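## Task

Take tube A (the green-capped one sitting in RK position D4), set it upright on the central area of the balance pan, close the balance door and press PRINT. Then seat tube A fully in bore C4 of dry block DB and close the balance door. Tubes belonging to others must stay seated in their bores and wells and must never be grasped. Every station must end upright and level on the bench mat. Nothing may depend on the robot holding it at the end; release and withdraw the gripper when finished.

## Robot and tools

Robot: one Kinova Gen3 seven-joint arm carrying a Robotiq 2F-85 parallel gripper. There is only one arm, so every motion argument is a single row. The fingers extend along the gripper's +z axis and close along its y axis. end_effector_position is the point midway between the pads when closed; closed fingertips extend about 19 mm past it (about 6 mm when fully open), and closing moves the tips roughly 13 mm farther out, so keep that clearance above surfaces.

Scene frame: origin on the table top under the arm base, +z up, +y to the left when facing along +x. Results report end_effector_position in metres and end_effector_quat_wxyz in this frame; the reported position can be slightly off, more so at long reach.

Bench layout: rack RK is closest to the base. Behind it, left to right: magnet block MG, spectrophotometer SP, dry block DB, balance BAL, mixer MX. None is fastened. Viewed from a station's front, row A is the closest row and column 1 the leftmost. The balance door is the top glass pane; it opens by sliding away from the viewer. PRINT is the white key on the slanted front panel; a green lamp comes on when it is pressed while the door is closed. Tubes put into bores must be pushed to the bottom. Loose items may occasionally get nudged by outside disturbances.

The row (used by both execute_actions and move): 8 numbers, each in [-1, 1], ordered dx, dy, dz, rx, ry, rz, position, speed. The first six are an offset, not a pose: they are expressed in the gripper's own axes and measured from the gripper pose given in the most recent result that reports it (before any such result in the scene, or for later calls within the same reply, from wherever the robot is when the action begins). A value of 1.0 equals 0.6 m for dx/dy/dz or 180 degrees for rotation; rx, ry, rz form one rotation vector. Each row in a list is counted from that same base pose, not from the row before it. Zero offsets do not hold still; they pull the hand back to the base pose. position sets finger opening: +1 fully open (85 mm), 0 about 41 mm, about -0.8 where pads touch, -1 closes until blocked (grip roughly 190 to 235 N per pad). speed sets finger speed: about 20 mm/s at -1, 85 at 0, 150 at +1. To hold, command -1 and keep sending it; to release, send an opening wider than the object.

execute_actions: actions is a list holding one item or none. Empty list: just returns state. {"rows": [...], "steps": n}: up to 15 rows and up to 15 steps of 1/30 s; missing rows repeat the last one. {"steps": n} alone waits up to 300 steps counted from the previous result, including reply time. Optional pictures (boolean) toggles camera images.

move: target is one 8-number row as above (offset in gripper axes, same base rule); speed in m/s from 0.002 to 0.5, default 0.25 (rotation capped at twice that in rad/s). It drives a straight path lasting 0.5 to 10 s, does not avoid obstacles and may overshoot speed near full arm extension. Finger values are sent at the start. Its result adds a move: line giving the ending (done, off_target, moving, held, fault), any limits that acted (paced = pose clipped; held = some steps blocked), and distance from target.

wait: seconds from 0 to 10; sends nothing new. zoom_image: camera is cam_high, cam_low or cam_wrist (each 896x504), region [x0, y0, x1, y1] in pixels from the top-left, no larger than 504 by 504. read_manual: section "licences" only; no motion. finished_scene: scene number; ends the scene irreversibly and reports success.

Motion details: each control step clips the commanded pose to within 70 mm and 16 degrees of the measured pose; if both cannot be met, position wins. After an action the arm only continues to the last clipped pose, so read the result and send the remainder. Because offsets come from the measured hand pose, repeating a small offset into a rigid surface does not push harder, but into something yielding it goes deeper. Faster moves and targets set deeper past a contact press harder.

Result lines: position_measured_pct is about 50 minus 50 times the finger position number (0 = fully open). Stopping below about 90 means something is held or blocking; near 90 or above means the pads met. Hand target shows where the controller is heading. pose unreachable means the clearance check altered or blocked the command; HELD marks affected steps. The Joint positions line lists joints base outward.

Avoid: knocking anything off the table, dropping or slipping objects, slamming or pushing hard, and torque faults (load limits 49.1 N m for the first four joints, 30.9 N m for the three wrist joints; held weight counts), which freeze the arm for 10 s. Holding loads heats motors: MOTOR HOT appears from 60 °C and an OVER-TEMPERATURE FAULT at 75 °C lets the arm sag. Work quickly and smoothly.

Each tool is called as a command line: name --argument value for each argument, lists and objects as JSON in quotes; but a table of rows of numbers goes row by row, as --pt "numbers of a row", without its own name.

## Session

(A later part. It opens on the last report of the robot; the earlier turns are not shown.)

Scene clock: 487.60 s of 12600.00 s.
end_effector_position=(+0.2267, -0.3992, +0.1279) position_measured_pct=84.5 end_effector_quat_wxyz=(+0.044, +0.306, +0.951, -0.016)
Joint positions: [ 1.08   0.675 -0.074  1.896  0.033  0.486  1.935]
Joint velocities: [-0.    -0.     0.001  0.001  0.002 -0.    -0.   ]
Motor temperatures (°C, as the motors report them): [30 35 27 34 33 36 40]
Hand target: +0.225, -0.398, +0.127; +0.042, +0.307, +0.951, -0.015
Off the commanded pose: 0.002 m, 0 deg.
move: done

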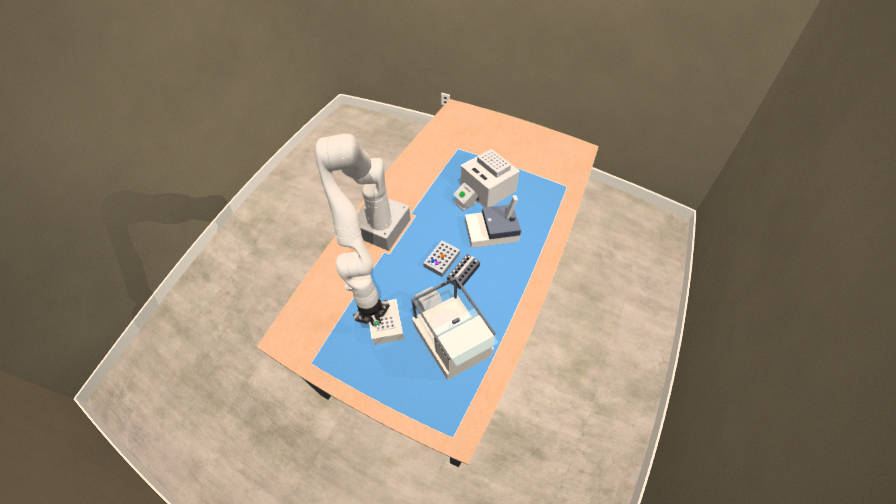

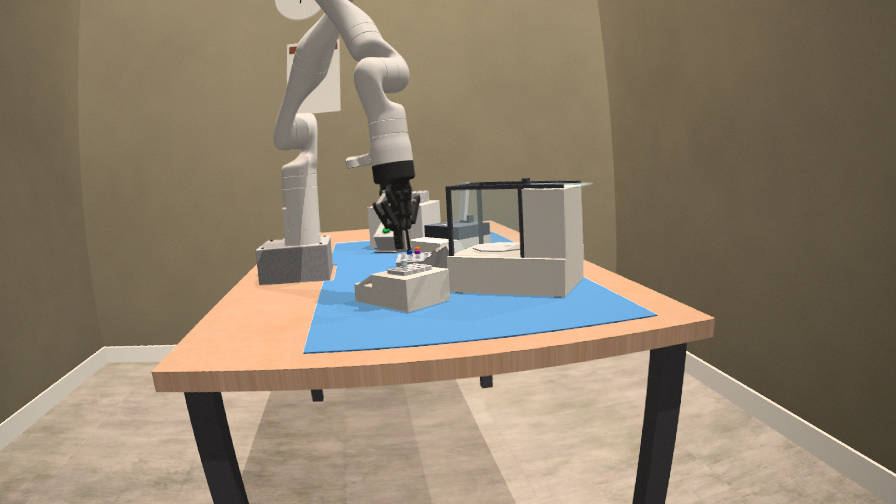

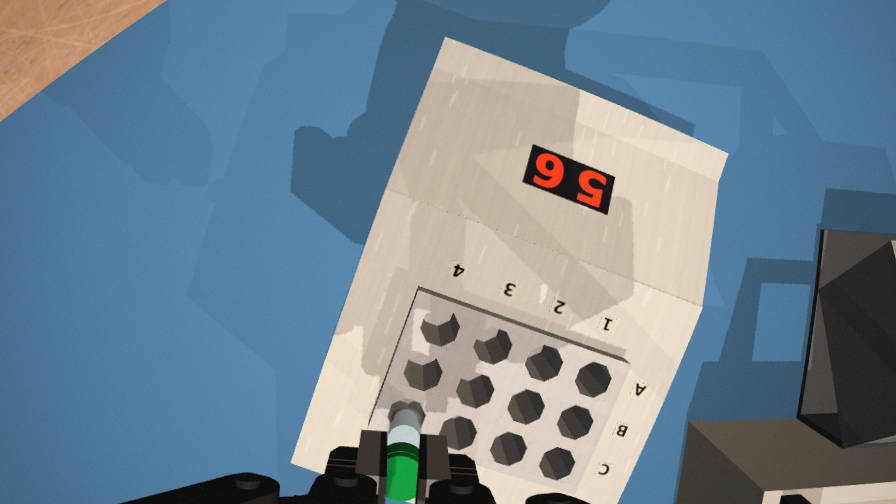

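execute_actions --actions '[]'

Scene clock: 509.60 s of 12600.00 s.
end_effector_position=(+0.2267, -0.3992, +0.1279) position_measured_pct=84.5 end_effector_quat_wxyz=(+0.044, +0.306, +0.951, -0.016)
Joint positions: [ 1.08   0.675 -0.074  1.896  0.033  0.486  1.935]
Joint velocities: [-0.     0.     0.001  0.     0.     0.    -0.   ]
Motor temperatures (°C, as the motors report them): [30 35 27 34 33 36 40]
Hand target: +0.225, -0.398, +0.127; +0.042, +0.307, +0.951, -0.015
Off the commanded pose: 0.002 m, 0 deg.
Steps of this call (steps 1 to 660: nothing new was sent). Readings (end_effector_position | what the end effector reports):
1: (+0.2267, -0.3992, +0.1279) | position_measured_pct=84.5
2: (+0.2267, -0.3992, +0.1279) | position_measured_pct=84.5
4: (+0.2267, -0.3992, +0.1279) | position_measured_pct=84.5
8: (+0.2267, -0.3992, +0.1279) | position_measured_pct=84.5
660: the state above

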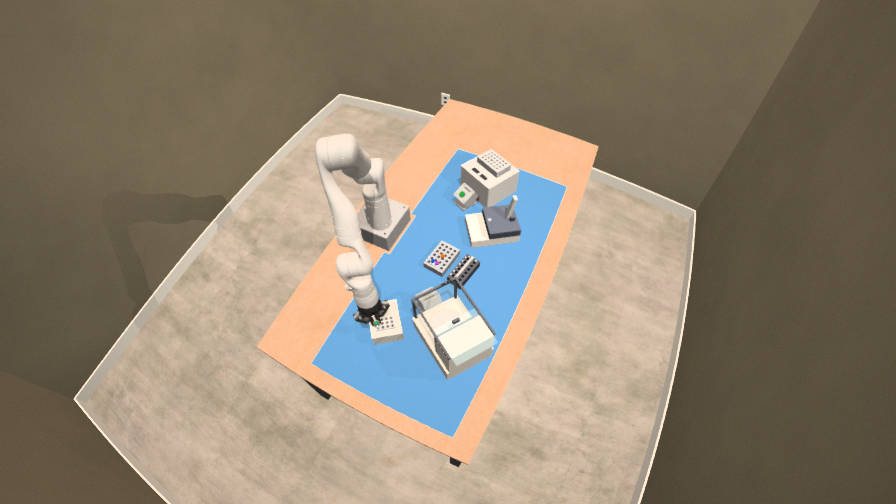

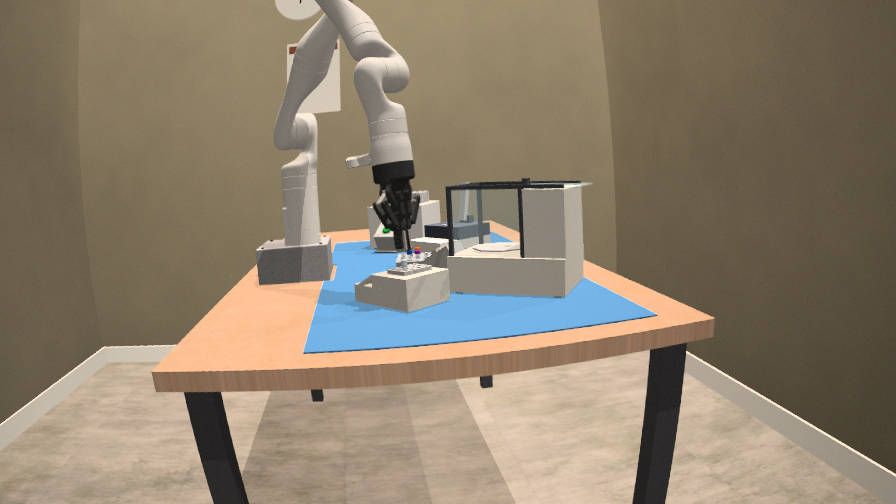

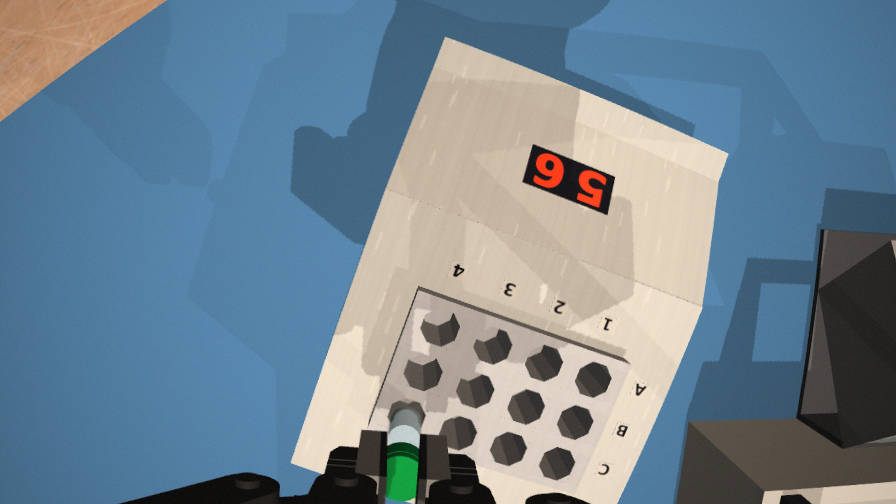

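move --target '[0.0015,0,0.0067,0,0,0,-1,0]' --speed 0.003

Scene clock: 513.10 s of 12600.00 s.
end_effector_position=(+0.2269, -0.3995, +0.1243) position_measured_pct=84.5 end_effector_quat_wxyz=(+0.045, +0.306, +0.951, -0.017)
Joint positions: [ 1.08   0.682 -0.074  1.899  0.033  0.474  1.936]
Joint velocities: [-0.     0.001  0.001 -0.     0.001 -0.001  0.001]
Motor temperatures (°C, as the motors report them): [30 35 27 34 33 36 40]
Hand target: +0.226, -0.399, +0.124; +0.044, +0.306, +0.951, -0.016
Off the commanded pose: 0.001 m, 0 deg.
move: done

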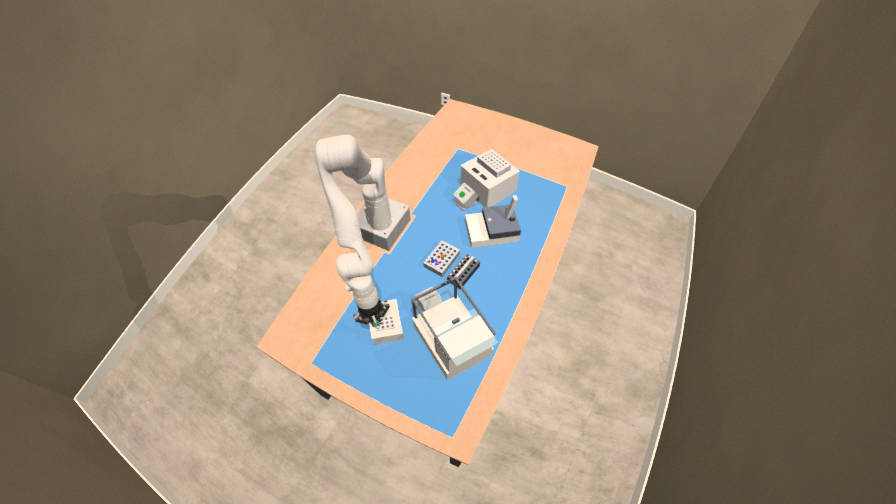

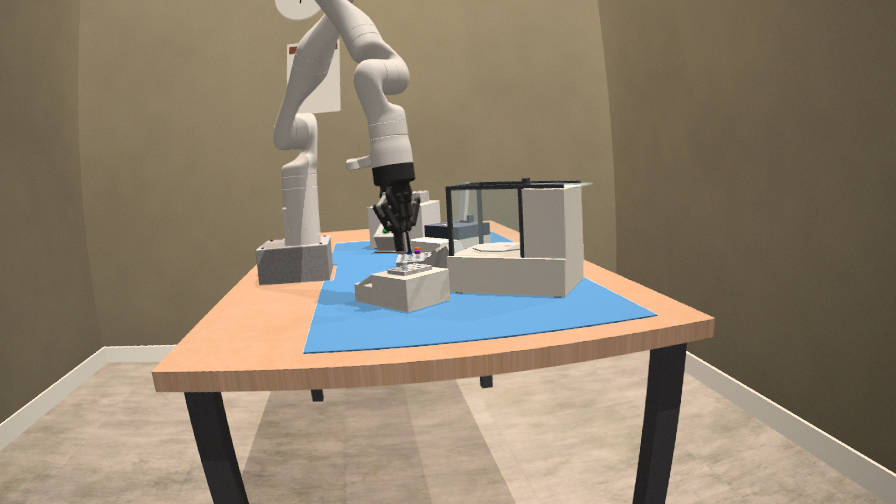

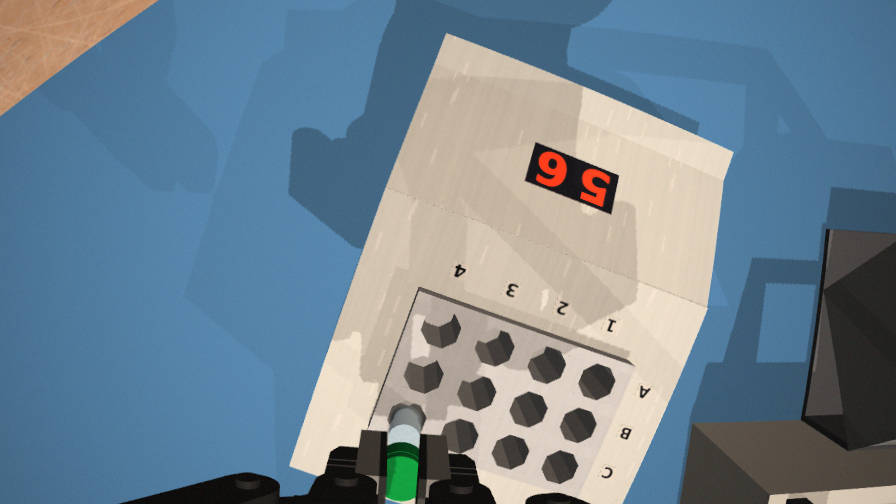

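Going in. Continue.

move --target '[0.0016,0,0.0135,0,0,0,-1,0]' --speed 0.004

Scene clock: 517.53 s of 12600.00 s.
end_effector_position=(+0.2271, -0.3997, +0.1164) position_measured_pct=84.5 end_effector_quat_wxyz=(+0.046, +0.306, +0.951, -0.017)
Joint positions: [ 1.079  0.699 -0.073  1.903  0.034  0.452  1.935]
Joint velocities: [-0.     0.001 -0.001  0.002 -0.002 -0.002  0.   ]
Motor temperatures (°C, as the motors report them): [30 35 27 34 33 36 40]
Hand target: +0.227, -0.399, +0.116; +0.045, +0.306, +0.951, -0.017
Off the commanded pose: 0.000 m, 0 deg.
move: done

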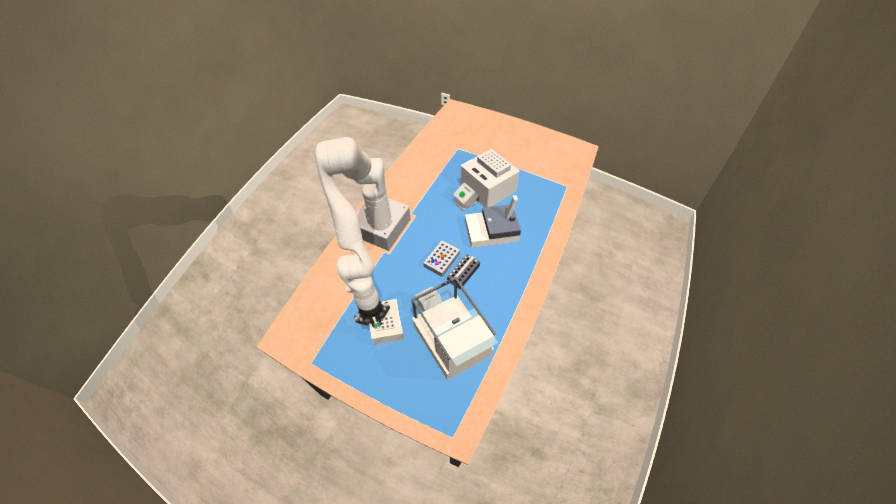

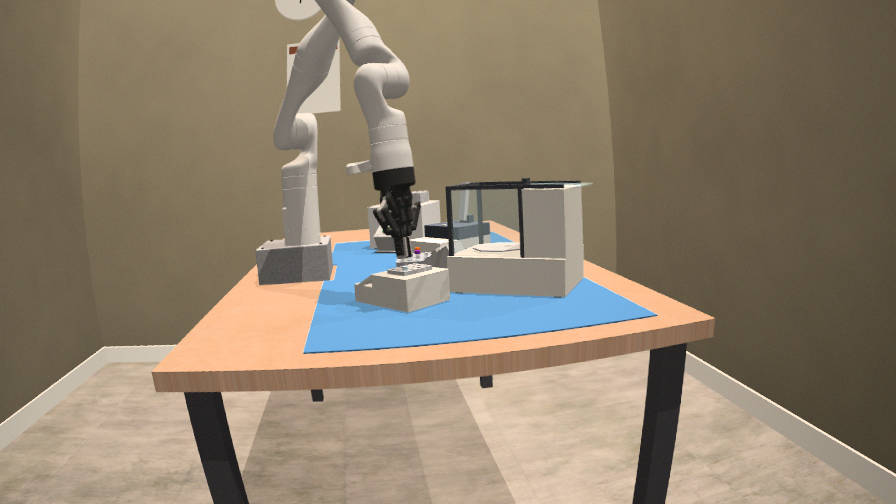

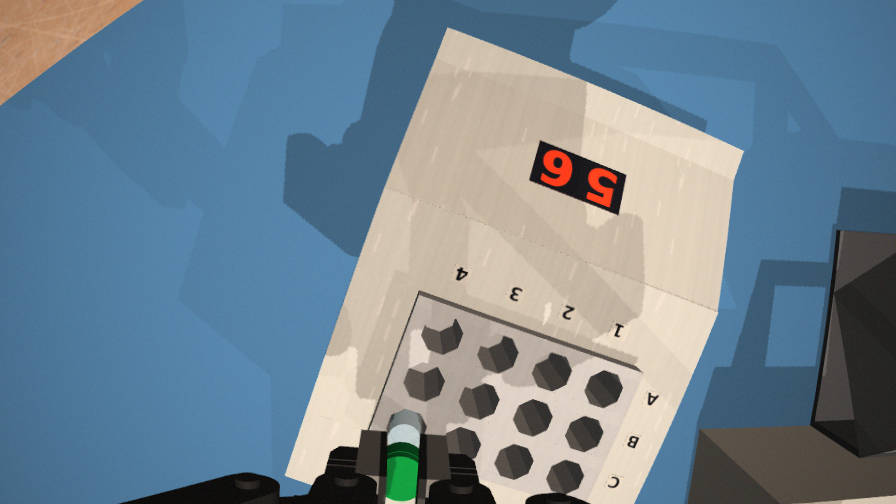

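13 mm in. Continuing.

move --target '[0.0015,0,0.017,0,0,0,-1,0]' --speed 0.005

Scene clock: 521.67 s of 12600.00 s.
end_effector_position=(+0.2273, -0.3995, +0.1064) position_measured_pct=84.5 end_effector_quat_wxyz=(+0.046, +0.306, +0.951, -0.017)
Joint positions: [ 1.077  0.721 -0.071  1.906  0.036  0.427  1.935]
Joint velocities: [-0.     0.001  0.002 -0.     0.001 -0.002 -0.   ]
Motor temperatures (°C, as the motors report them): [30 35 27 34 33 36 40]
Hand target: +0.227, -0.400, +0.106; +0.046, +0.306, +0.951, -0.017
Off the commanded pose: 0.000 m, 0 deg.
move: done

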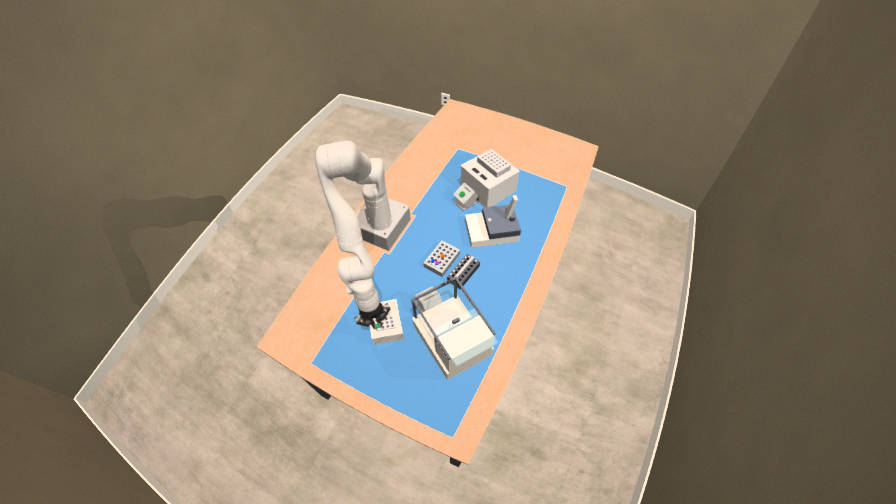

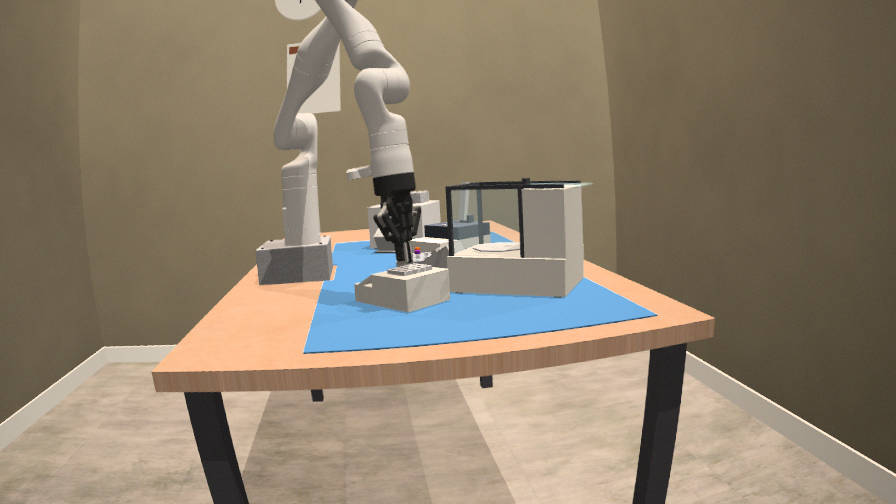

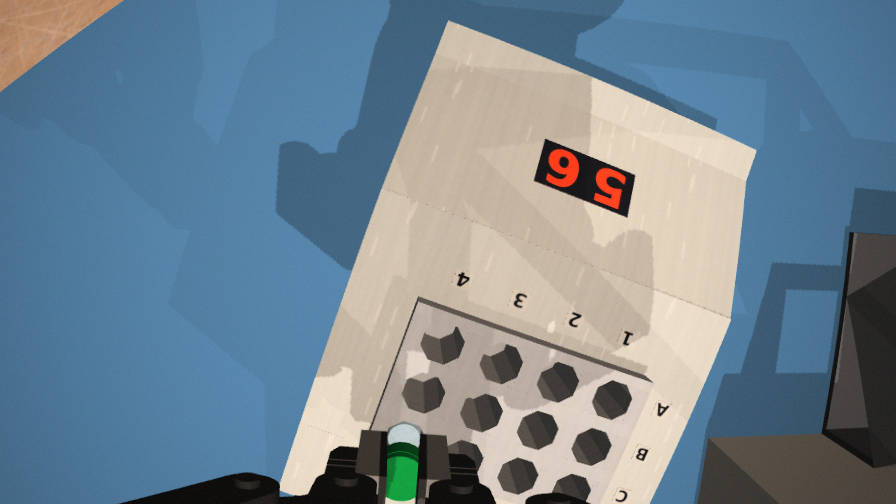

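move --target '[0.0005,0,0.007,0,0,0,-1,0]' --speed 0.003

Scene clock: 525.80 s of 12600.00 s.
end_effector_position=(+0.2273, -0.3993, +0.1025) position_measured_pct=84.5 end_effector_quat_wxyz=(+0.045, +0.306, +0.951, -0.016)
Joint positions: [ 1.076  0.729 -0.07   1.908  0.036  0.417  1.934]
Joint velocities: [-0.     0.001 -0.001 -0.001  0.001 -0.    -0.   ]
Motor temperatures (°C, as the motors report them): [30 35 27 34 33 36 40]
Hand target: +0.227, -0.400, +0.102; +0.046, +0.306, +0.951, -0.017
Off the commanded pose: 0.000 m, 0 deg.
move: done

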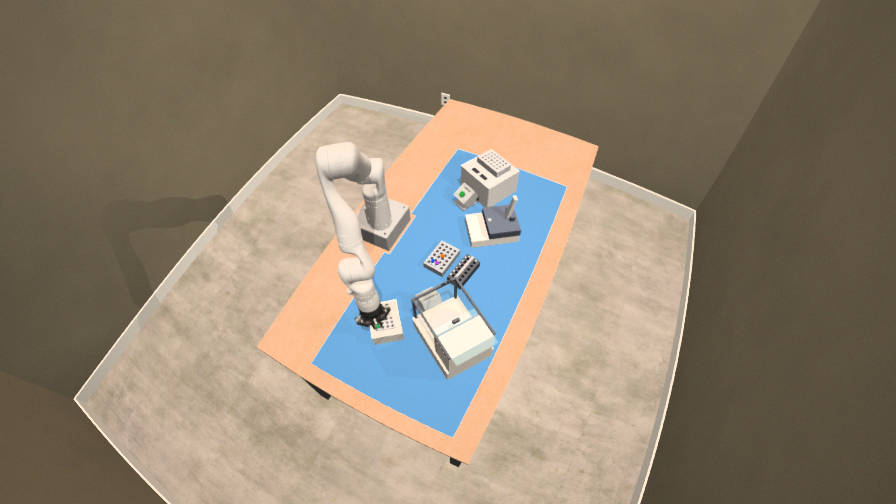

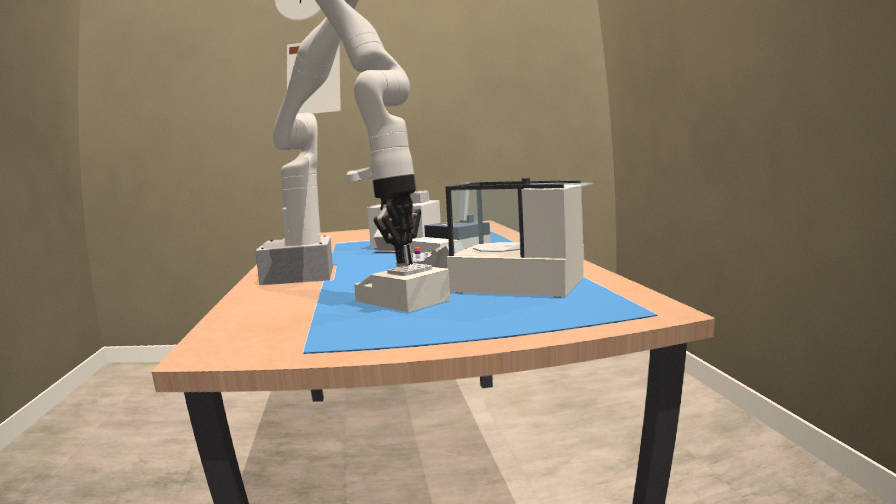

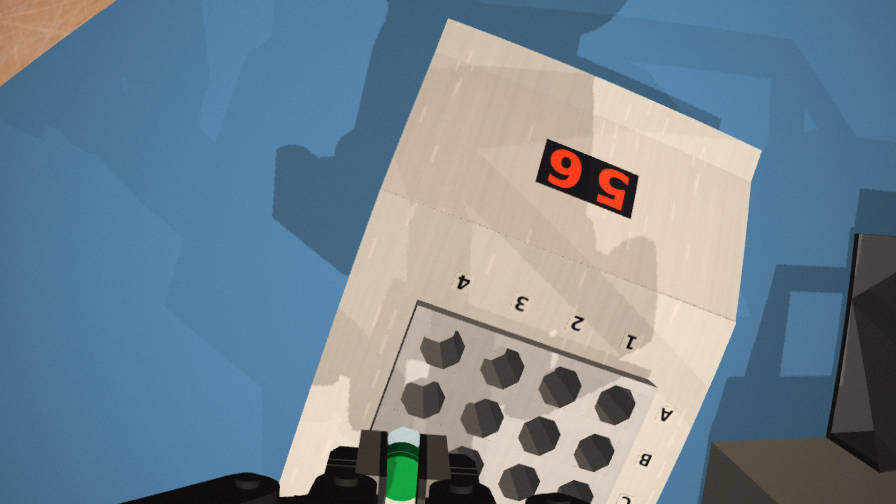

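move --target '[0,0,0,0,0,0,-0.3,0]'

move --target '[-0.004,0,-0.07,0,0.028,0,-0.3,0]' --speed 0.05

Scene clock: 529.50 s of 12600.00 s.
end_effector_position=(+0.2273, -0.3993, +0.1025) position_measured_pct=65.1 end_effector_quat_wxyz=(+0.045, +0.306, +0.951, -0.016)
Joint positions: [ 1.076  0.729 -0.07   1.908  0.036  0.417  1.934]
Joint velocities: [-0.    -0.     0.002 -0.001  0.001 -0.001 -0.001]
Motor temperatures (°C, as the motors report them): [30 35 27 34 33 36 40]
Hand target: +0.227, -0.399, +0.102; +0.045, +0.306, +0.951, -0.016
Off the commanded pose: 0.000 m, 0 deg.
move: done

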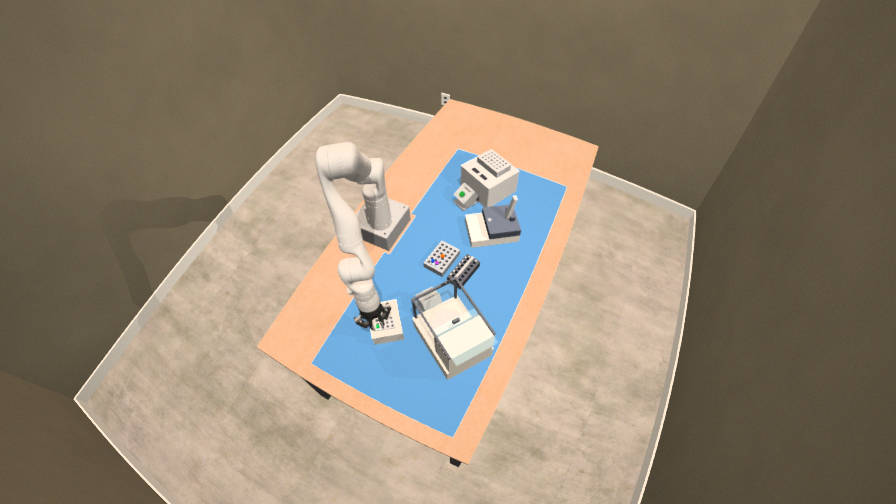

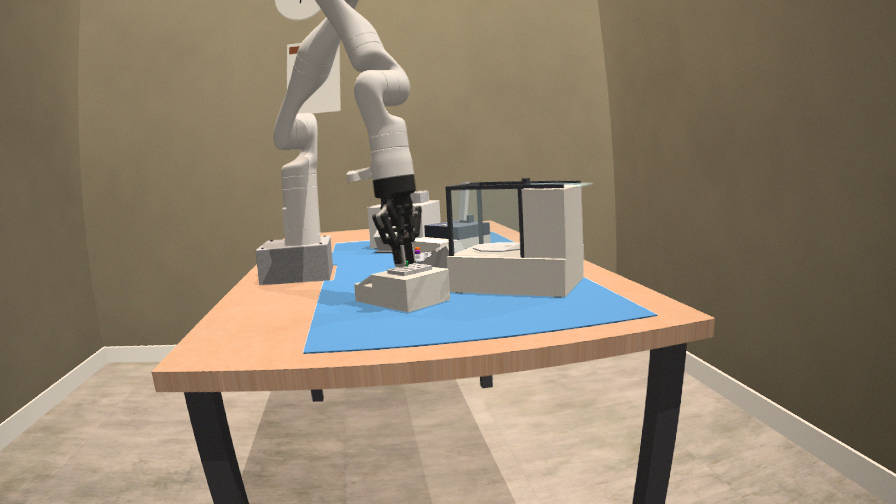

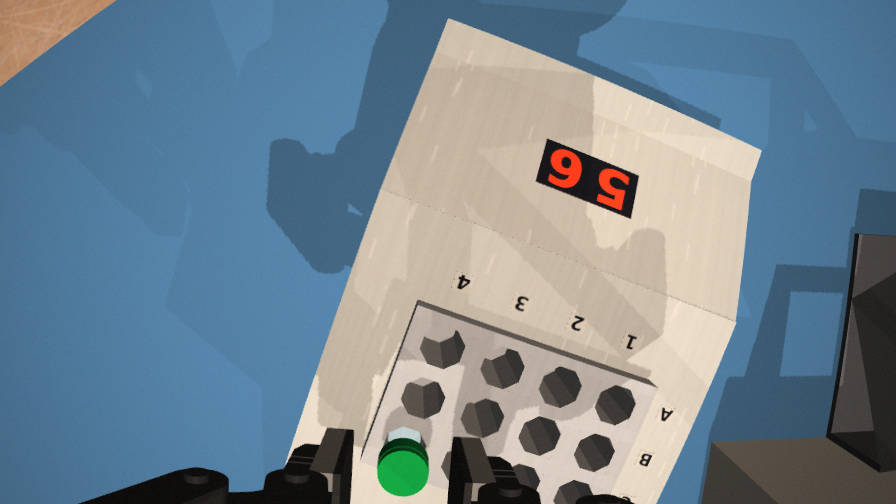

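Scene clock: 530.70 s of 12600.00 s.
end_effector_position=(+0.2259, -0.3981, +0.1444) position_measured_pct=65.1 end_effector_quat_wxyz=(+0.004, +0.307, +0.952, -0.003)
Joint positions: [ 1.033  0.671 -0.041  1.808  0.045  0.657  1.906]
Joint velocities: [-0.002 -0.002  0.001 -0.004  0.001  0.006 -0.001]
Motor temperatures (°C, as the motors report them): [30 35 27 34 33 36 40]
Hand target: +0.226, -0.398, +0.145; +0.004, +0.306, +0.952, -0.003
Off the commanded pose: 0.000 m, 0 deg.
move: done

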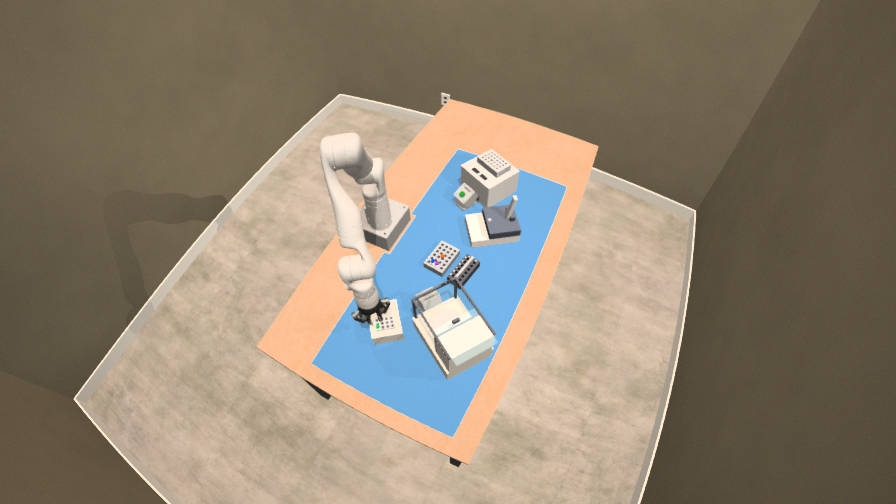

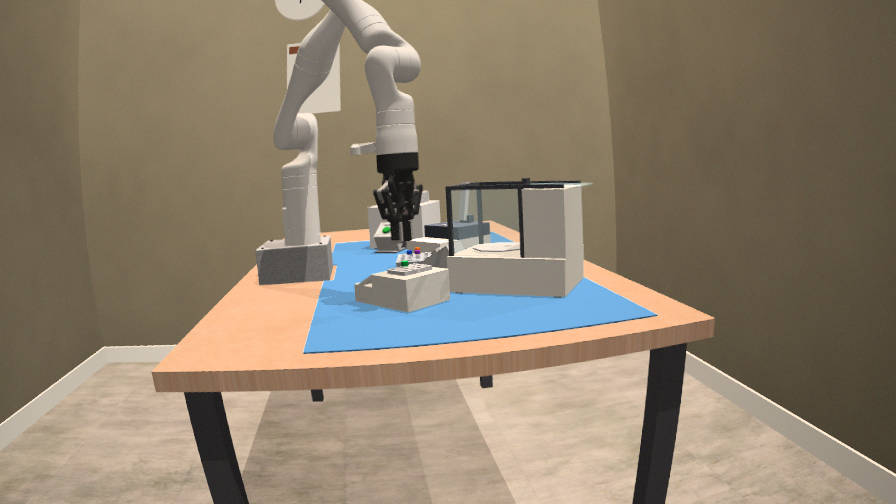

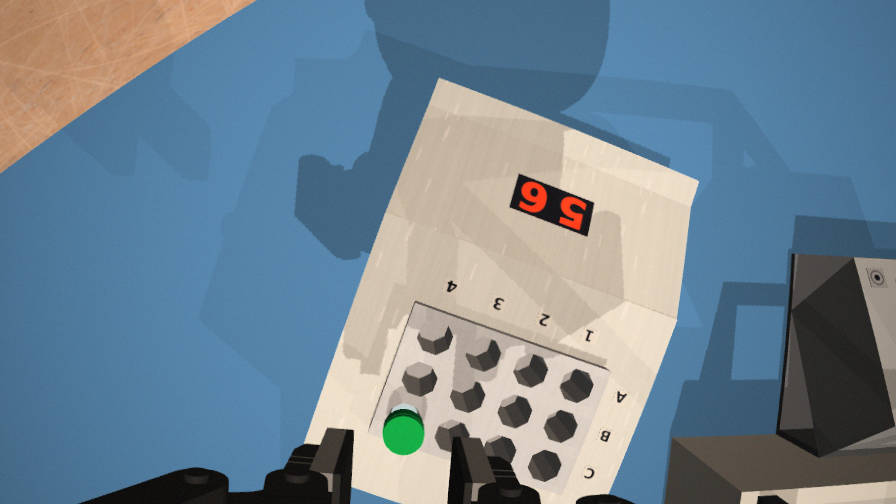

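move --target '[-0.003,0,0.012,0,0,0,-1,0.5]' --speed 0.02

move --target '[0,0,0.025,0,0,0,-1,0]' --speed 0.004

Scene clock: 538.97 s of 12600.00 s.
end_effector_position=(+0.2274, -0.3993, +0.1374) position_measured_pct=91.7 end_effector_quat_wxyz=(+0.004, +0.307, +0.952, -0.003)
Joint positions: [ 1.031  0.687 -0.04   1.806  0.046  0.642  1.904]
Joint velocities: [-0.     0.004  0.001 -0.001 -0.    -0.002 -0.   ]
Motor temperatures (°C, as the motors report them): [30 35 27 34 33 36 40]
Hand target: +0.227, -0.399, +0.137; +0.004, +0.307, +0.952, -0.003
Off the commanded pose: 0.000 m, 0 deg.
move: done

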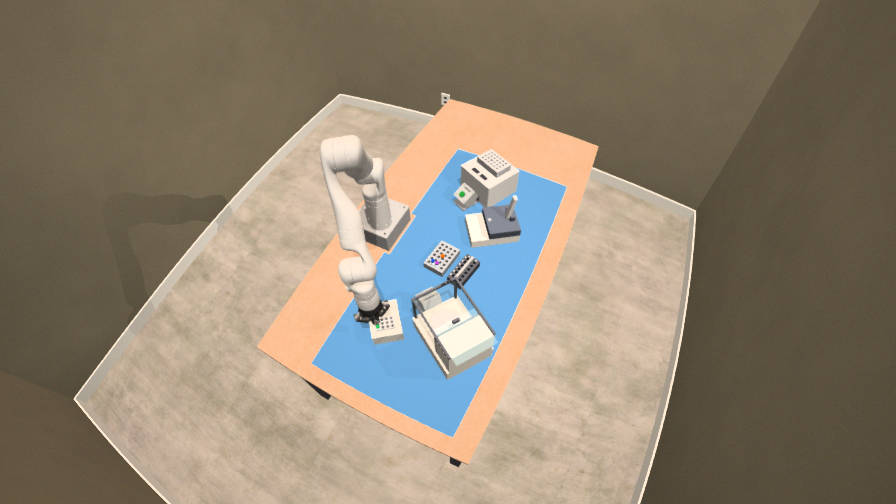

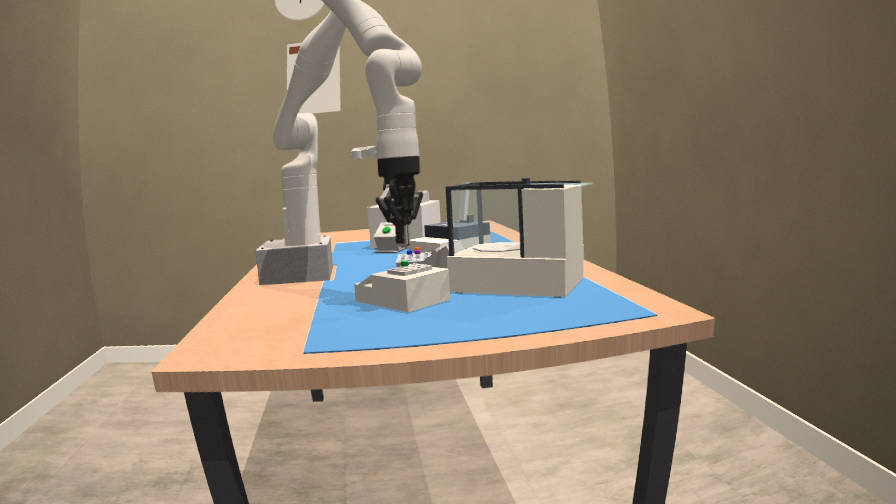

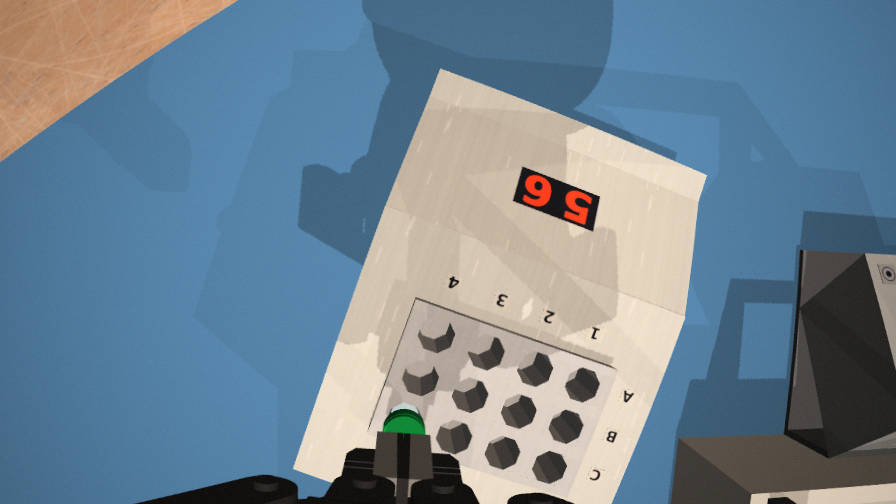

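Scene clock: 542.93 s of 12600.00 s.
end_effector_position=(+0.2275, -0.3994, +0.1225) position_measured_pct=91.7 end_effector_quat_wxyz=(+0.004, +0.307, +0.952, -0.003)
Joint positions: [ 1.03   0.717 -0.039  1.813  0.048  0.605  1.902]
Joint velocities: [-0.     0.001 -0.001  0.001  0.001 -0.001  0.001]
Motor temperatures (°C, as the motors report them): [30 35 27 34 33 36 40]
Hand target: +0.227, -0.399, +0.122; +0.004, +0.307, +0.952, -0.003
Off the commanded pose: 0.000 m, 0 deg.
move: done

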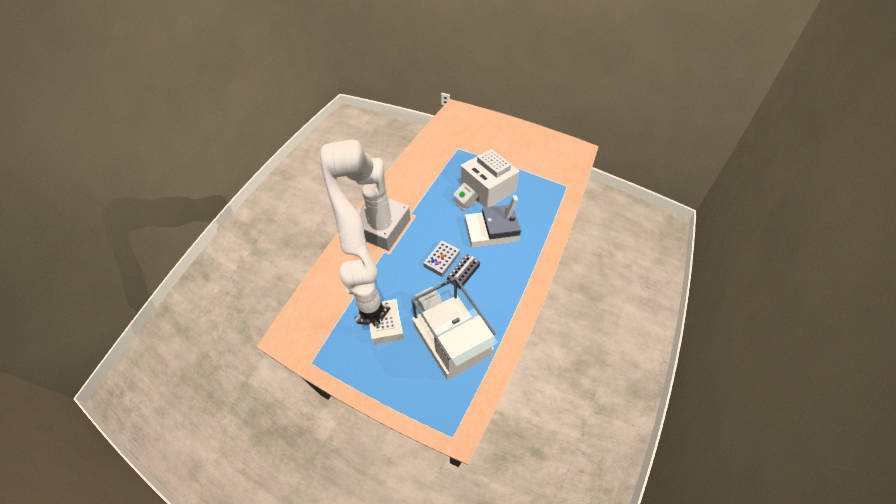

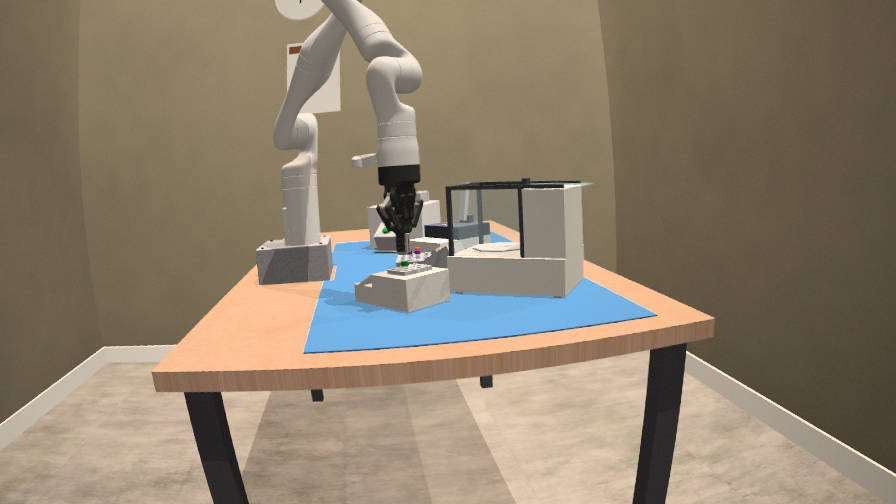

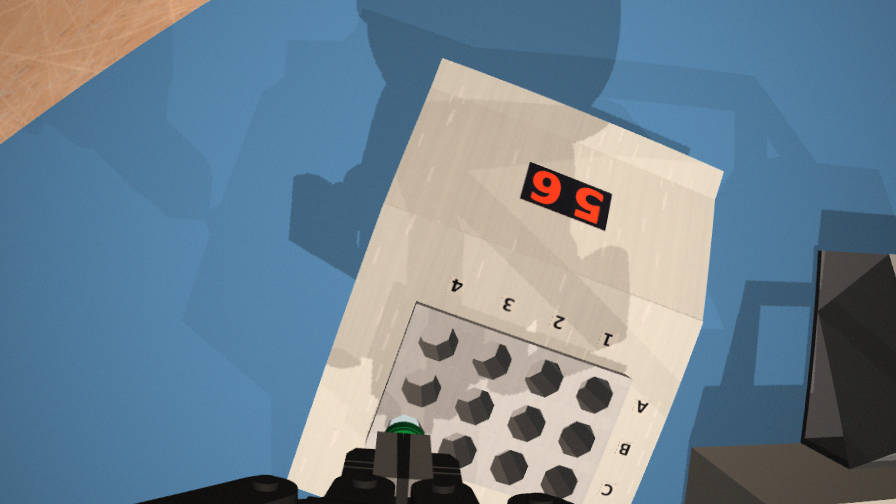

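No contact yet; go further.

move --target '[0,0,0.017,0,0,0,-1,0]' --speed 0.004

Scene clock: 548.33 s of 12600.00 s.
end_effector_position=(+0.2276, -0.3996, +0.1123) position_measured_pct=91.7 end_effector_quat_wxyz=(+0.004, +0.307, +0.952, -0.003)
Joint positions: [ 1.03   0.737 -0.037  1.817  0.05   0.58   1.901]
Joint velocities: [-0.     0.001  0.     0.001 -0.     0.    -0.   ]
Motor temperatures (°C, as the motors report them): [30 35 27 34 33 36 40]
Hand target: +0.228, -0.400, +0.112; +0.004, +0.307, +0.952, -0.003
Off the commanded pose: 0.000 m, 0 deg.
move: done

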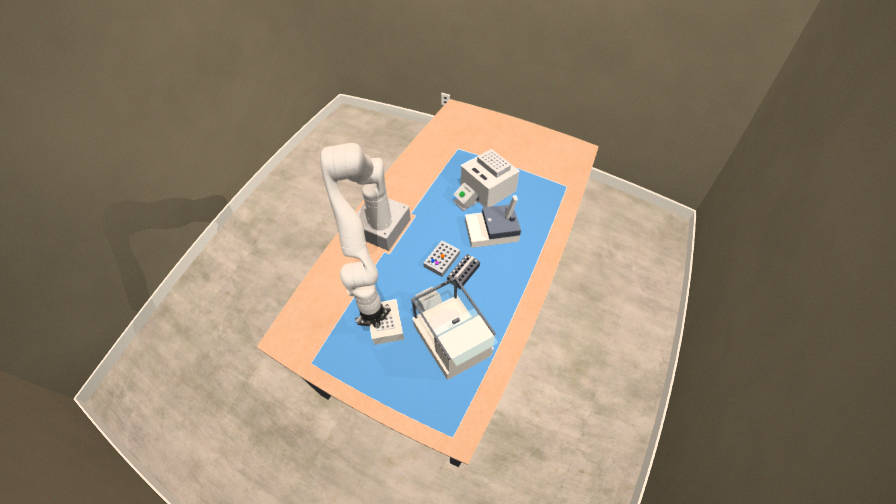

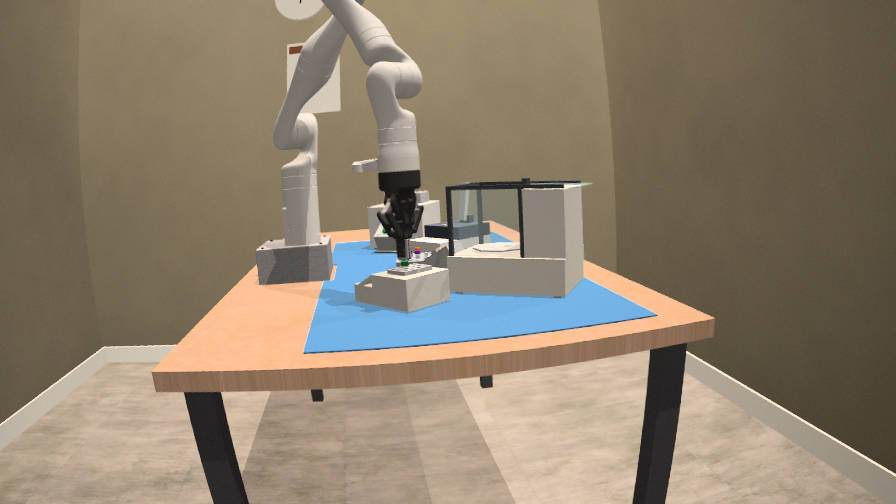

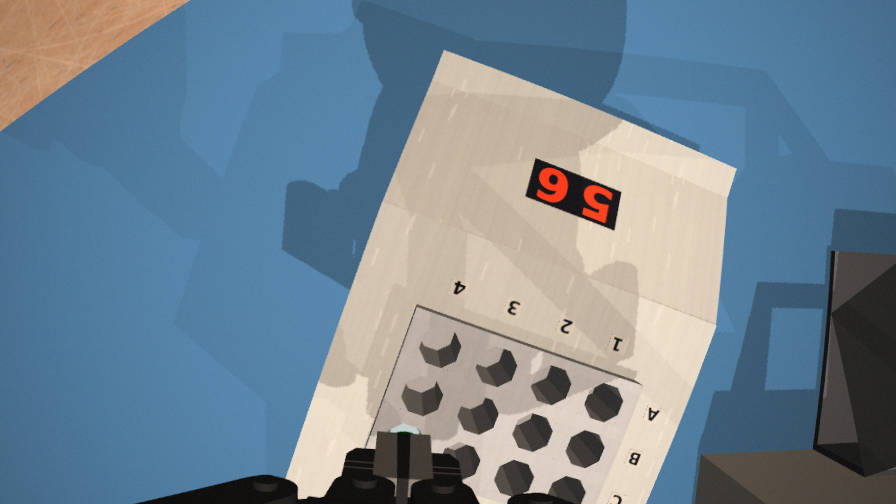

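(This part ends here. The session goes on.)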